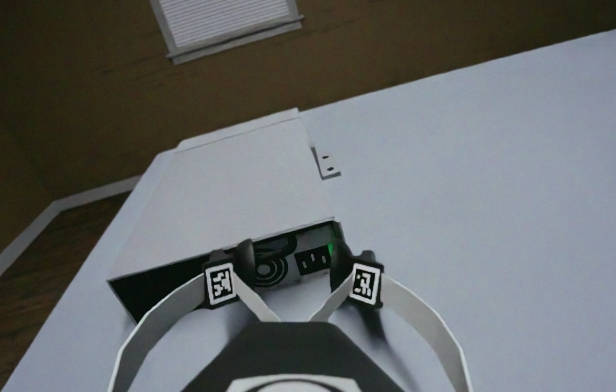

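Request:
{"name": "execute_actions", "arguments": {
  "actions": [
    {"r1": {"joints": {"gripper_m": 0.02, "arm_m": 0.295, "lift_m": 0.739}}}
  ],
  "cameras": []
}}

Request:
{"name": "execute_actions", "arguments": {
  "actions": [
    {"r1": {"base": {"strafe_m": -0.006}, "joints": {"gripper_m": 0.004, "arm_m": 0.302, "lift_m": 0.737}, "pace": "slow"}}
  ],
  "cameras": []
}}

Request:
{"name": "execute_actions", "arguments": {
  "actions": [
    {"r1": {"joints": {"gripper_m": -0.03, "arm_m": 0.305, "lift_m": 0.735}}}
  ],
  "cameras": ["r1_wrist_camera"]
}}

Request:
{"name": "zoom_image", "arguments": {
  "camera": "r1_wrist_camera",
  "region": [180, 190, 420, 330]
}}

Scene clock: 166.43 s.
r1.base_odometry: x=-0.303 y=+0.816 heading=+2.483 (m, m, rad; r1's odometry frame)
r1.turned_by_wheels: +0.000 (rad since the last result)
r1.turned_by_imu: +0.000 (rad since the last result)
r1.base_tilt: forward=+0.0 right=-0.3 (deg)
r1.lidar_m: 0.39 0.43 1.73 1.68 1.93 1.63 1.56 1.64 2.27 2.43 0.56 0.41
r1.base_status: not commanded
r1.joint_positions: lift_m=+0.739 arm_m=+0.293 wrist_yaw_rad=+0.062 wrist_pitch_rad=+0.405 wrist_roll_rad=+0.320 gripper_m=+0.020
r1.joint_status: all done
r1.motor_effort: lift_m=+16(21) arm_m=+12(13) wrist_yaw_rad=-7(9) wrist_pitch_rad=-14(15) wrist_roll_rad=-1(1) gripper_m=-12(11) wheel_0=+2(2) wheel_1=+3(3) wheel_2=-3(4) (%)
r1.hand_pose: x=+0.7339 y=-0.0709 z=+0.8039 quat_wxyz=(+0.968, +0.150, +0.203, -0.002) (m; r1's base frame)
r1.wrist_depth_mm: - - - - - - - / - - - - - 525 466 / - - 452 413 436 382 343 / - 544 312 285 332 297 272 / - 286 245 241 263 243 229 / 1537 262 207 227 190 205 194 / 256 234 229 - 192 175 173
r2.base_odometry: x=+0.605 y=-1.222 heading=-2.460 (m, m, rad; r2's odometry frame)
r2.turned_by_wheels: +0.000 (rad since the last result)
r2.turned_by_imu: +0.000 (rad since the last result)
r2.base_tilt: forward=+0.1 right=-0.2 (deg)
r2.lidar_m: 0.68 0.70 1.30 2.57 2.68 0.84 0.78 3.12 2.22 2.12 1.31 0.73
r2.base_status: not commanded
r2.joint_positions: lift_m=+1.140 arm_m=+0.099 wrist_yaw_rad=+0.000 wrist_pitch_rad=+1.570 wrist_roll_rad=+0.040 gripper_m=+0.110
r2.joint_status: not commanded
r2.motor_effort: lift_m=+22(22) arm_m=+7(6) wrist_yaw_rad=+0(0) wrist_pitch_rad=-1(0) wrist_roll_rad=-2(2) gripper_m=-3(1) wheel_0=-2(2) wheel_1=-1(1) wheel_2=+0(0) (%)
r2.hand_pose: x=+0.2698 y=-0.0874 z=+1.0296 quat_wxyz=(+0.707, +0.014, +0.707, -0.014) (m; r2's base frame)
r2.wrist_depth_mm: 1160 1182 1182 1205 1229 1281 1308 / 1281 1255 1281 1281 1255 1281 1281 / 1255 1255 1255 1281 1281 1281 1281 / 1255 1255 1281 1255 1281 1281 1281 / 1229 1229 1255 1255 1255 1255 1281 / 1255 1255 214 1042 204 1281 1281 / 1255 1255 1229 124 1255 1281 1281
pictures: none
No camera images: the call's "cameras" was empty. Leave "cameras" out to get every camera's image.

Scene clock: 167.47 s.
r1.base_odometry: x=-0.299 y=+0.821 heading=+2.484 (m, m, rad; r1's odometry frame)
r1.turned_by_wheels: +0.001 (rad since the last result)
r1.turned_by_imu: +0.001 (rad since the last result)
r1.base_tilt: forward=+0.0 right=-0.4 (deg)
r1.lidar_m: 0.40 0.43 1.72 1.67 1.94 1.64 1.57 1.66 2.25 2.41 0.59 0.42
r1.base_status: done
r1.joint_positions: lift_m=+0.737 arm_m=+0.299 wrist_yaw_rad=+0.062 wrist_pitch_rad=+0.407 wrist_roll_rad=+0.319 gripper_m=+0.004
r1.joint_status: all done
r1.motor_effort: lift_m=+15(16) arm_m=+16(18) wrist_yaw_rad=-7(6) wrist_pitch_rad=-21(21) wrist_roll_rad=+0(0) gripper_m=-17(18) wheel_0=+11(12) wheel_1=+5(4) wheel_2=-5(6) (%)
r1.hand_pose: x=+0.7399 y=-0.0709 z=+0.8013 quat_wxyz=(+0.967, +0.149, +0.204, -0.002) (m; r1's base frame)
r1.wrist_depth_mm: - - - - - - - / - - - - 621 517 452 / - - 439 415 424 370 338 / - 508 303 281 324 291 267 / - 277 236 236 263 239 224 / 324 172 204 229 189 202 190 / 252 231 224 - 190 173 -
r2.base_odometry: x=+0.605 y=-1.222 heading=-2.460 (m, m, rad; r2's odometry frame)
r2.turned_by_wheels: +0.000 (rad since the last result)
r2.turned_by_imu: +0.000 (rad since the last result)
r2.base_tilt: forward=+0.1 right=-0.2 (deg)
r2.lidar_m: 0.65 0.70 1.27 2.56 2.66 0.84 0.80 3.09 2.23 2.13 1.29 0.68
r2.base_status: not commanded
r2.joint_positions: lift_m=+1.140 arm_m=+0.099 wrist_yaw_rad=+0.000 wrist_pitch_rad=+1.570 wrist_roll_rad=+0.040 gripper_m=+0.110
r2.joint_status: not commanded
r2.motor_effort: lift_m=+22(22) arm_m=+7(7) wrist_yaw_rad=+0(0) wrist_pitch_rad=-1(1) wrist_roll_rad=+1(1) gripper_m=+0(1) wheel_0=-2(2) wheel_1=-1(1) wheel_2=+0(0) (%)
r2.hand_pose: x=+0.2698 y=-0.0874 z=+1.0296 quat_wxyz=(+0.707, +0.014, +0.707, -0.014) (m; r2's base frame)
r2.wrist_depth_mm: 1160 1182 1182 1205 1255 1308 1281 / 1255 1281 1281 1281 1281 1255 1308 / 1281 1255 1281 1281 1255 1281 1308 / 1255 1255 1255 1255 1281 1281 1281 / 1255 1255 1255 1255 1255 1281 1281 / 1229 1229 213 1042 205 1255 1308 / 1229 1255 1255 124 1255 1229 1255
pictures: none
No camera images: the call's "cameras" was empty. Leave "cameras" out to get every camera's image.

Scene clock: 168.50 s.
r1.base_odometry: x=-0.299 y=+0.821 heading=+2.484 (m, m, rad; r1's odometry frame)
r1.turned_by_wheels: +0.000 (rad since the last result)
r1.turned_by_imu: +0.001 (rad since the last result)
r1.base_tilt: forward=+0.0 right=-0.4 (deg)
r1.lidar_m: 0.41 0.44 1.72 1.65 1.91 1.65 1.55 1.64 2.26 2.43 0.61 0.42
r1.base_status: not commanded
r1.joint_positions: lift_m=+0.735 arm_m=+0.303 wrist_yaw_rad=+0.066 wrist_pitch_rad=+0.405 wrist_roll_rad=+0.319 gripper_m=-0.029
r1.joint_status: all done
r1.on_its_own: wrist_yaw_rad is at rest, and its effort (-20) is outside its rest range (-13 to +13)
r1.motor_effort: lift_m=+17(17) arm_m=+10(17) wrist_yaw_rad=-20(19) wrist_pitch_rad=-16(22) wrist_roll_rad=+1(0) gripper_m=-29(29) wheel_0=+9(11) wheel_1=+4(6) wheel_2=+0(6) (%)
r1.hand_pose: x=+0.7444 y=-0.0697 z=+0.7997 quat_wxyz=(+0.968, +0.149, +0.204, +0.000) (m; r1's base frame)
r1.wrist_depth_mm: - - - - - - - / - - - - 621 508 449 / - - 433 399 418 368 334 / - 500 300 278 320 287 265 / - 270 229 230 258 236 221 / 322 163 195 231 186 194 188 / 247 230 220 - 188 172 -
r2.base_odometry: x=+0.605 y=-1.222 heading=-2.460 (m, m, rad; r2's odometry frame)
r2.turned_by_wheels: +0.000 (rad since the last result)
r2.turned_by_imu: +0.000 (rad since the last result)
r2.base_tilt: forward=+0.1 right=-0.2 (deg)
r2.lidar_m: 0.66 0.70 1.28 2.57 2.68 0.82 0.80 3.12 2.22 2.14 1.30 0.71
r2.base_status: not commanded
r2.joint_positions: lift_m=+1.140 arm_m=+0.099 wrist_yaw_rad=+0.000 wrist_pitch_rad=+1.570 wrist_roll_rad=+0.040 gripper_m=+0.110
r2.joint_status: not commanded
r2.motor_effort: lift_m=+22(22) arm_m=+7(7) wrist_yaw_rad=+0(1) wrist_pitch_rad=-1(1) wrist_roll_rad=+0(0) gripper_m=-2(1) wheel_0=-2(2) wheel_1=-1(1) wheel_2=+0(0) (%)
r2.hand_pose: x=+0.2698 y=-0.0874 z=+1.0296 quat_wxyz=(+0.707, +0.014, +0.707, -0.014) (m; r2's base frame)
r2.wrist_depth_mm: 1138 1160 1182 1205 1255 1281 1281 / 1229 1281 1281 1281 1281 1308 1281 / 1255 1255 1255 1255 1255 1281 1255 / 1255 1255 1255 1281 1281 1281 1308 / 1255 1255 1255 1255 1281 1255 1281 / 1229 1229 214 1042 206 1281 1255 / 1255 1255 1229 124 1255 1255 1281
pictures: r1_wrist_camera
camera_calibration (this result's frames):
r1_wrist_camera: T_world_to_cam=[[-0.0902914, -0.957795, -0.272905, 0.210748], [-0.431469, 0.284592, -0.856062, 1.07154], [0.897598, 0.0404549, -0.438955, -0.0859815], [0, 0, 0, 1]] pos_world=[0.558542, -0.0996205, 0.937077]
Images, in order (width x height): r1_wrist_camera 616x392.

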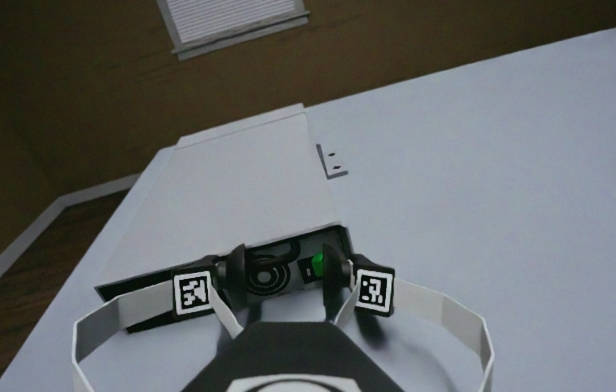

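Region (180, 190, 420, 330) of r1_wrist_camera's 616x392 image, scaled by 2.100; it fills the top 294 rows of this view, and the rest is white.

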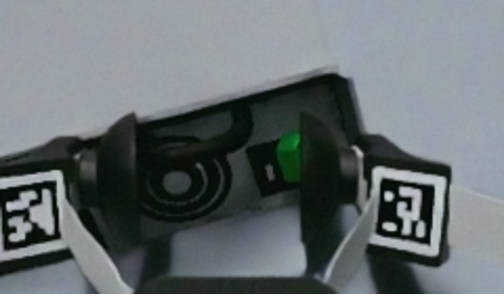

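Request:
{"name": "execute_actions", "arguments": {
  "actions": [
    {"r1": {"base": {"strafe_m": 0.009}, "joints": {"arm_m": 0.299}, "pace": "slow"}}
  ],
  "cameras": ["r1_wrist_camera"]
}}

Request:
{"name": "zoom_image", "arguments": {
  "camera": "r1_wrist_camera",
  "region": [180, 190, 420, 330]
}}

Scene clock: 169.53 s.
r1.base_odometry: x=-0.305 y=+0.814 heading=+2.484 (m, m, rad; r1's odometry frame)
r1.turned_by_wheels: +0.001 (rad since the last result)
r1.turned_by_imu: +0.001 (rad since the last result)
r1.base_tilt: forward=-0.1 right=-0.4 (deg)
r1.lidar_m: 0.39 0.44 1.72 1.68 1.86 1.64 1.56 1.65 2.23 2.43 0.60 0.43
r1.base_status: done
r1.joint_positions: lift_m=+0.735 arm_m=+0.301 wrist_yaw_rad=+0.065 wrist_pitch_rad=+0.402 wrist_roll_rad=+0.320 gripper_m=-0.029
r1.joint_status: all done
r1.on_its_own: wrist_yaw_rad is at rest, and its effort (-18) is outside its rest range (-13 to +13)
r1.motor_effort: lift_m=+17(17) arm_m=-9(11) wrist_yaw_rad=-18(20) wrist_pitch_rad=-6(15) wrist_roll_rad=-2(2) gripper_m=-27(30) wheel_0=+2(9) wheel_1=+3(6) wheel_2=+2(2) (%)
r1.hand_pose: x=+0.7422 y=-0.0699 z=+0.8006 quat_wxyz=(+0.968, +0.150, +0.202, +0.000) (m; r1's base frame)
r1.wrist_depth_mm: - - - - - - - / - - - - - 517 459 / - - 442 397 430 375 338 / - - 306 271 324 291 268 / - 276 233 232 254 238 223 / 1618 164 196 228 183 198 191 / 252 229 224 - 189 172 -
r2.base_odometry: x=+0.605 y=-1.222 heading=-2.460 (m, m, rad; r2's odometry frame)
r2.turned_by_wheels: +0.000 (rad since the last result)
r2.turned_by_imu: +0.000 (rad since the last result)
r2.base_tilt: forward=+0.2 right=-0.2 (deg)
r2.lidar_m: 0.66 0.70 1.31 2.57 2.70 0.83 0.78 3.09 2.22 2.12 1.29 0.72
r2.base_status: not commanded
r2.joint_positions: lift_m=+1.140 arm_m=+0.099 wrist_yaw_rad=+0.000 wrist_pitch_rad=+1.570 wrist_roll_rad=+0.040 gripper_m=+0.110
r2.joint_status: not commanded
r2.motor_effort: lift_m=+22(22) arm_m=+7(8) wrist_yaw_rad=+0(0) wrist_pitch_rad=+0(1) wrist_roll_rad=+2(2) gripper_m=-2(1) wheel_0=-2(2) wheel_1=-1(1) wheel_2=+0(0) (%)
r2.hand_pose: x=+0.2698 y=-0.0874 z=+1.0296 quat_wxyz=(+0.707, +0.014, +0.707, -0.014) (m; r2's base frame)
r2.wrist_depth_mm: 1160 1182 1182 1182 1255 1281 1281 / 1281 1255 1281 1281 1255 1281 1281 / 1255 1255 1255 1281 1308 1281 1281 / 1255 1255 1255 1255 1255 1281 1281 / 1255 1255 1255 1229 1255 1281 1281 / 1255 1255 214 1042 205 1281 1255 / 1255 1255 1255 124 1255 1255 1281
pictures: r1_wrist_camera
camera_calibration (this result's frames):
r1_wrist_camera: T_world_to_cam=[[-0.090507, -0.957343, -0.274413, 0.212024], [-0.428263, 0.286179, -0.857142, 1.06999], [0.89911, 0.0399437, -0.435896, -0.0871665], [0, 0, 0, 1]] pos_world=[0.5558, -0.0997476, 0.937321]
Images, in order (width x height): r1_wrist_camera 616x392.

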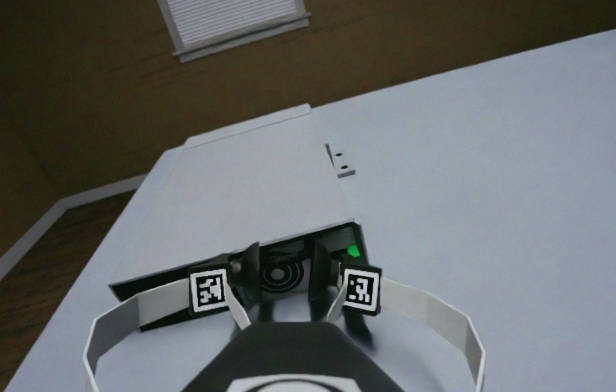

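Region (180, 190, 420, 330) of r1_wrist_camera's 616x392 image, scaled by 2.100; it fills the top 294 rows of this view, and the rest is white.

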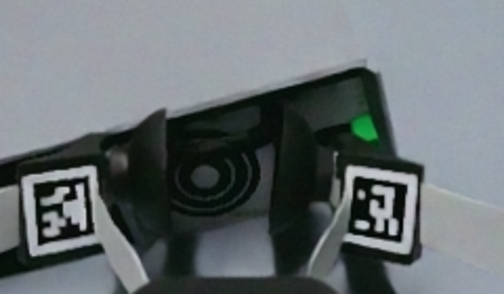

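Request:
{"name": "execute_actions", "arguments": {
  "actions": [
    {"r1": {"joints": {"arm_m": 0.268, "gripper_m": 0.048, "wrist_roll_rad": 0.1, "lift_m": 0.741}}}
  ],
  "cameras": ["r1_wrist_camera"]
}}

Request:
{"name": "zoom_image", "arguments": {
  "camera": "r1_wrist_camera",
  "region": [180, 190, 420, 330]
}}

Scene clock: 172.00 s.
r1.base_odometry: x=-0.305 y=+0.814 heading=+2.484 (m, m, rad; r1's odometry frame)
r1.turned_by_wheels: -0.001 (rad since the last result)
r1.turned_by_imu: +0.000 (rad since the last result)
r1.base_tilt: forward=+0.0 right=-0.4 (deg)
r1.lidar_m: 0.41 0.45 1.71 1.67 1.89 1.65 1.57 1.65 2.28 2.42 0.61 0.44
r1.base_status: not commanded
r1.joint_positions: lift_m=+0.741 arm_m=+0.270 wrist_yaw_rad=+0.060 wrist_pitch_rad=+0.402 wrist_roll_rad=+0.100 gripper_m=+0.048
r1.joint_status: all done
r1.motor_effort: lift_m=+22(25) arm_m=-9(15) wrist_yaw_rad=-2(28) wrist_pitch_rad=-8(18) wrist_roll_rad=+0(7) gripper_m=-2(29) wheel_0=-1(2) wheel_1=+1(3) wheel_2=-1(6) (%)
r1.hand_pose: x=+0.7107 y=-0.0714 z=+0.8061 quat_wxyz=(+0.978, +0.043, +0.201, +0.019) (m; r1's base frame)
r1.wrist_depth_mm: - - - - - - - / - - - - - - - / - - 418 421 521 504 496 / - 389 294 289 375 370 359 / 931 298 272 272 291 287 281 / 254 251 213 237 199 236 231 / 214 210 216 - 206 198 198
r2.base_odometry: x=+0.605 y=-1.222 heading=-2.460 (m, m, rad; r2's odometry frame)
r2.turned_by_wheels: +0.000 (rad since the last result)
r2.turned_by_imu: +0.001 (rad since the last result)
r2.base_tilt: forward=+0.2 right=-0.2 (deg)
r2.lidar_m: 0.66 0.71 1.27 2.57 2.66 0.84 0.79 3.11 2.20 2.13 1.29 0.73
r2.base_status: not commanded
r2.joint_positions: lift_m=+1.140 arm_m=+0.099 wrist_yaw_rad=+0.000 wrist_pitch_rad=+1.570 wrist_roll_rad=+0.040 gripper_m=+0.110
r2.joint_status: not commanded
r2.motor_effort: lift_m=+22(22) arm_m=+7(7) wrist_yaw_rad=+0(0) wrist_pitch_rad=-1(0) wrist_roll_rad=+0(1) gripper_m=-1(0) wheel_0=-2(2) wheel_1=-1(1) wheel_2=+0(0) (%)
r2.hand_pose: x=+0.2698 y=-0.0874 z=+1.0296 quat_wxyz=(+0.707, +0.014, +0.707, -0.014) (m; r2's base frame)
r2.wrist_depth_mm: 1160 1182 1182 1229 1255 1281 1281 / 1229 1255 1281 1255 1308 1281 1281 / 1255 1255 1255 1255 1281 1281 1281 / 1281 1255 1281 1281 1281 1255 1281 / 1255 1281 1255 1255 1255 1255 1281 / 1255 1255 213 1042 205 1255 1281 / 1255 1229 1255 124 1255 1255 1281
pictures: r1_wrist_camera
camera_calibration (this result's frames):
r1_wrist_camera: T_world_to_cam=[[-0.00929971, -0.997006, -0.0767641, -0.0106325], [-0.432018, 0.0732391, -0.898886, 1.08271], [0.901817, 0.0248041, -0.431406, -0.0630074], [0, 0, 0, 1]] pos_world=[0.524473, -0.0883346, 0.945235]
Images, in order (width x height): r1_wrist_camera 616x392.

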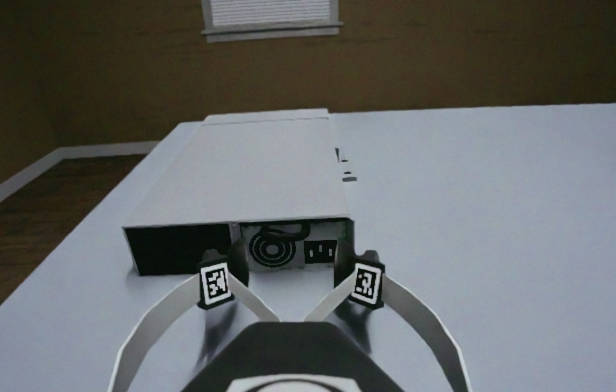

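Region (180, 190, 420, 330) of r1_wrist_camera's 616x392 image, scaled by 2.100; it fills the top 294 rows of this view, and the rest is white.

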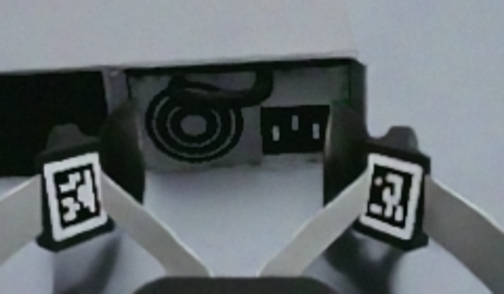

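Request:
{"name": "execute_actions", "arguments": {
  "actions": [
    {"r1": {"base": {"strafe_m": 0.003}, "joints": {"arm_m": 0.274, "gripper_m": 0.036}}}
  ],
  "cameras": ["r1_wrist_camera"]
}}

Request:
{"name": "zoom_image", "arguments": {
  "camera": "r1_wrist_camera",
  "region": [200, 200, 400, 320]
}}

Scene clock: 173.03 s.
r1.base_odometry: x=-0.306 y=+0.811 heading=+2.484 (m, m, rad; r1's odometry frame)
r1.turned_by_wheels: +0.000 (rad since the last result)
r1.turned_by_imu: +0.000 (rad since the last result)
r1.base_tilt: forward=-0.1 right=-0.4 (deg)
r1.lidar_m: 0.40 0.43 1.70 1.67 1.88 1.62 1.56 1.63 2.26 2.43 0.58 0.41
r1.base_status: done
r1.joint_positions: lift_m=+0.741 arm_m=+0.272 wrist_yaw_rad=+0.060 wrist_pitch_rad=+0.402 wrist_roll_rad=+0.100 gripper_m=+0.036
r1.joint_status: all done
r1.motor_effort: lift_m=+22(22) arm_m=+9(10) wrist_yaw_rad=-2(2) wrist_pitch_rad=-8(8) wrist_roll_rad=-3(2) gripper_m=-3(2) wheel_0=-1(8) wheel_1=+2(3) wheel_2=-1(1) (%)
r1.hand_pose: x=+0.7136 y=-0.0713 z=+0.8061 quat_wxyz=(+0.978, +0.043, +0.201, +0.019) (m; r1's base frame)
r1.wrist_depth_mm: - - - - - - - / - - - - - - - / - - 424 410 530 508 496 / - 404 296 287 377 368 357 / 1499 298 263 262 291 287 281 / 255 253 189 236 193 234 232 / 216 210 216 - 203 198 198
r2.base_odometry: x=+0.605 y=-1.222 heading=-2.460 (m, m, rad; r2's odometry frame)
r2.turned_by_wheels: +0.000 (rad since the last result)
r2.turned_by_imu: +0.000 (rad since the last result)
r2.base_tilt: forward=+0.1 right=-0.2 (deg)
r2.lidar_m: 0.67 0.69 1.27 2.59 2.69 0.80 0.78 3.09 2.20 2.14 1.33 0.72
r2.base_status: not commanded
r2.joint_positions: lift_m=+1.140 arm_m=+0.099 wrist_yaw_rad=+0.000 wrist_pitch_rad=+1.570 wrist_roll_rad=+0.040 gripper_m=+0.110
r2.joint_status: not commanded
r2.motor_effort: lift_m=+22(22) arm_m=+7(7) wrist_yaw_rad=+0(1) wrist_pitch_rad=-1(1) wrist_roll_rad=+0(1) gripper_m=-1(0) wheel_0=-2(2) wheel_1=-1(1) wheel_2=+0(0) (%)
r2.hand_pose: x=+0.2698 y=-0.0874 z=+1.0296 quat_wxyz=(+0.707, +0.014, +0.707, -0.014) (m; r2's base frame)
r2.wrist_depth_mm: 1160 1182 1182 1229 1281 1308 1281 / 1255 1281 1281 1255 1281 1281 1281 / 1281 1255 1281 1255 1281 1281 1281 / 1255 1255 1281 1255 1281 1255 1281 / 1281 1229 1255 1281 1281 1281 1281 / 1255 1229 214 1025 205 1255 1255 / 1255 1229 1281 124 1281 1255 1281
pictures: r1_wrist_camera
camera_calibration (this result's frames):
r1_wrist_camera: T_world_to_cam=[[-0.00921912, -0.997007, -0.0767588, -0.0106462], [-0.432017, 0.0731997, -0.89889, 1.08396], [0.901818, 0.0248741, -0.431399, -0.0656244], [0, 0, 0, 1]] pos_world=[0.527373, -0.0883277, 0.945235]
Images, in order (width x height): r1_wrist_camera 616x392.

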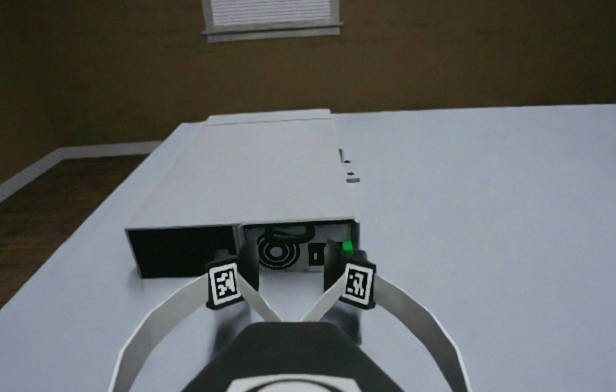

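Region (200, 200, 400, 320) of r1_wrist_camera's 616x392 image, scaled by 2.520; it fills the top 302 rows of this view, and the rest is white.

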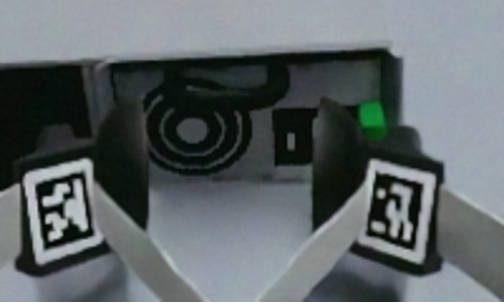

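Request:
{"name": "execute_actions", "arguments": {
  "actions": [
    {"r1": {"joints": {"arm_m": 0.288}, "pace": "slow"}}
  ],
  "cameras": ["r1_wrist_camera"]
}}

Request:
{"name": "zoom_image", "arguments": {
  "camera": "r1_wrist_camera",
  "region": [200, 200, 400, 320]
}}

Scene clock: 174.17 s.
r1.base_odometry: x=-0.306 y=+0.811 heading=+2.484 (m, m, rad; r1's odometry frame)
r1.turned_by_wheels: +0.000 (rad since the last result)
r1.turned_by_imu: +0.000 (rad since the last result)
r1.base_tilt: forward=+0.0 right=-0.4 (deg)
r1.lidar_m: 0.38 0.41 1.71 1.68 1.89 1.63 1.55 1.64 2.25 2.44 0.56 0.40
r1.base_status: not commanded
r1.joint_positions: lift_m=+0.741 arm_m=+0.286 wrist_yaw_rad=+0.060 wrist_pitch_rad=+0.402 wrist_roll_rad=+0.100 gripper_m=+0.036
r1.joint_status: all done
r1.motor_effort: lift_m=+22(22) arm_m=+9(9) wrist_yaw_rad=-2(1) wrist_pitch_rad=-7(8) wrist_roll_rad=-3(3) gripper_m=-4(2) wheel_0=+0(0) wheel_1=+2(2) wheel_2=-1(1) (%)
r1.hand_pose: x=+0.7275 y=-0.0713 z=+0.8061 quat_wxyz=(+0.978, +0.043, +0.201, +0.019) (m; r1's base frame)
r1.wrist_depth_mm: - - - - - - - / - - - - - - - / - - 421 410 517 508 496 / - 389 294 287 377 368 357 / 1537 287 250 246 291 287 281 / 255 251 188 236 193 236 232 / 215 211 216 - 204 198 198
r2.base_odometry: x=+0.605 y=-1.222 heading=-2.460 (m, m, rad; r2's odometry frame)
r2.turned_by_wheels: +0.000 (rad since the last result)
r2.turned_by_imu: +0.000 (rad since the last result)
r2.base_tilt: forward=+0.2 right=-0.2 (deg)
r2.lidar_m: 0.67 0.70 1.25 2.57 2.70 0.84 0.77 3.10 2.24 2.14 1.32 0.72
r2.base_status: not commanded
r2.joint_positions: lift_m=+1.140 arm_m=+0.099 wrist_yaw_rad=+0.000 wrist_pitch_rad=+1.570 wrist_roll_rad=+0.040 gripper_m=+0.110
r2.joint_status: not commanded
r2.motor_effort: lift_m=+22(22) arm_m=+7(7) wrist_yaw_rad=+0(0) wrist_pitch_rad=-1(1) wrist_roll_rad=+0(2) gripper_m=-2(1) wheel_0=-2(2) wheel_1=-1(1) wheel_2=+0(0) (%)
r2.hand_pose: x=+0.2698 y=-0.0874 z=+1.0296 quat_wxyz=(+0.707, +0.014, +0.707, -0.014) (m; r2's base frame)
r2.wrist_depth_mm: 1138 1182 1182 1229 1255 1281 1281 / 1255 1229 1255 1255 1281 1281 1308 / 1281 1255 1255 1255 1281 1255 1281 / 1229 1255 1255 1281 1281 1281 1281 / 1255 1255 1255 1255 1255 1281 1281 / 1255 1255 214 1025 206 1255 1281 / 1255 1255 1229 124 1281 1255 1281
pictures: r1_wrist_camera
camera_calibration (this result's frames):
r1_wrist_camera: T_world_to_cam=[[-0.00921936, -0.997007, -0.0767589, -0.0105173], [-0.432017, 0.0731998, -0.89889, 1.09], [0.901819, 0.0248739, -0.431399, -0.0782192], [0, 0, 0, 1]] pos_world=[0.541339, -0.0883277, 0.945235]
Images, in order (width x height): r1_wrist_camera 616x392.

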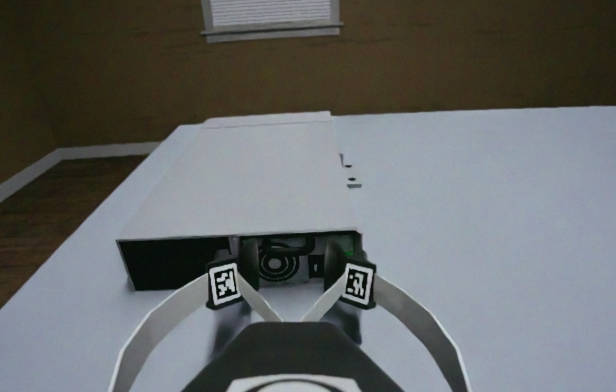

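Region (200, 200, 400, 320) of r1_wrist_camera's 616x392 image, scaled by 2.520; it fills the top 302 rows of this view, and the rest is white.

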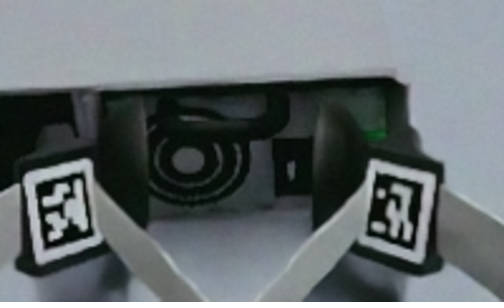

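No contact yet. Advance further.

Request:
{"name": "execute_actions", "arguments": {
  "actions": [
    {"r1": {"joints": {"arm_m": 0.295}, "pace": "slow"}}
  ],
  "cameras": ["r1_wrist_camera"]
}}

Request:
{"name": "zoom_image", "arguments": {
  "camera": "r1_wrist_camera",
  "region": [200, 200, 400, 320]
}}

Scene clock: 175.07 s.
r1.base_odometry: x=-0.306 y=+0.811 heading=+2.484 (m, m, rad; r1's odometry frame)
r1.turned_by_wheels: +0.000 (rad since the last result)
r1.turned_by_imu: +0.000 (rad since the last result)
r1.base_tilt: forward=-0.1 right=-0.4 (deg)
r1.lidar_m: 0.39 0.44 1.72 1.67 1.89 1.64 1.56 1.64 2.28 2.45 0.59 0.42
r1.base_status: not commanded
r1.joint_positions: lift_m=+0.741 arm_m=+0.293 wrist_yaw_rad=+0.058 wrist_pitch_rad=+0.403 wrist_roll_rad=+0.100 gripper_m=+0.036
r1.joint_status: all done
r1.motor_effort: lift_m=+23(22) arm_m=+11(10) wrist_yaw_rad=+3(2) wrist_pitch_rad=-10(10) wrist_roll_rad=-3(0) gripper_m=-1(3) wheel_0=+0(0) wheel_1=+2(2) wheel_2=-1(1) (%)
r1.hand_pose: x=+0.7340 y=-0.0718 z=+0.8058 quat_wxyz=(+0.978, +0.043, +0.201, +0.018) (m; r1's base frame)
r1.wrist_depth_mm: - - - - - - - / - - - - - - - / - - 418 410 521 504 492 / - 387 293 286 377 364 355 / 1464 285 240 244 291 286 281 / 255 252 189 236 193 234 229 / 214 210 217 - 203 198 198
r2.base_odometry: x=+0.605 y=-1.222 heading=-2.460 (m, m, rad; r2's odometry frame)
r2.turned_by_wheels: +0.000 (rad since the last result)
r2.turned_by_imu: +0.000 (rad since the last result)
r2.base_tilt: forward=+0.1 right=-0.3 (deg)
r2.lidar_m: 0.66 0.71 1.28 2.60 2.71 0.83 0.78 3.12 2.23 2.14 1.29 0.69
r2.base_status: not commanded
r2.joint_positions: lift_m=+1.140 arm_m=+0.099 wrist_yaw_rad=+0.000 wrist_pitch_rad=+1.570 wrist_roll_rad=+0.040 gripper_m=+0.110
r2.joint_status: not commanded
r2.motor_effort: lift_m=+21(22) arm_m=+7(7) wrist_yaw_rad=+0(0) wrist_pitch_rad=+0(1) wrist_roll_rad=-1(3) gripper_m=-1(1) wheel_0=-2(2) wheel_1=-1(1) wheel_2=+0(0) (%)
r2.hand_pose: x=+0.2698 y=-0.0874 z=+1.0296 quat_wxyz=(+0.707, +0.014, +0.707, -0.014) (m; r2's base frame)
r2.wrist_depth_mm: 1160 1182 1182 1205 1255 1281 1281 / 1255 1281 1255 1281 1281 1308 1281 / 1281 1255 1255 1255 1281 1255 1281 / 1229 1281 1255 1255 1281 1281 1255 / 1255 1255 1255 1255 1255 1281 1281 / 1255 1255 213 1025 205 1281 1255 / 1229 1255 1255 124 1255 1255 1255
pictures: r1_wrist_camera
camera_calibration (this result's frames):
r1_wrist_camera: T_world_to_cam=[[-0.0109602, -0.996995, -0.0766807, -0.00972014], [-0.432721, 0.073862, -0.898497, 1.09284], [0.901461, 0.0233336, -0.432231, -0.0833038], [0, 0, 0, 1]] pos_world=[0.547884, -0.0884666, 0.945163]
Images, in order (width x height): r1_wrist_camera 616x392.

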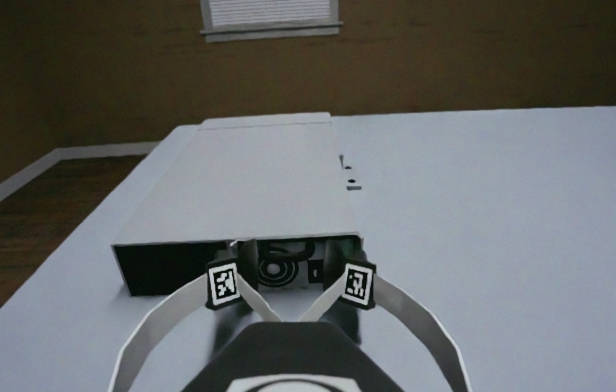

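Region (200, 200, 400, 320) of r1_wrist_camera's 616x392 image, scaled by 2.520; it fills the top 302 rows of this view, and the rest is white.

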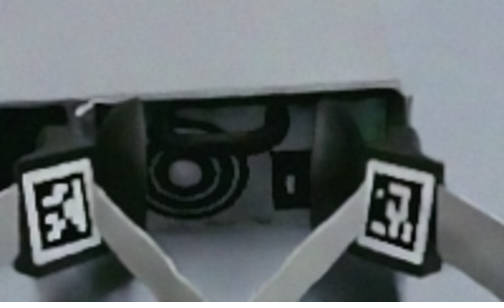

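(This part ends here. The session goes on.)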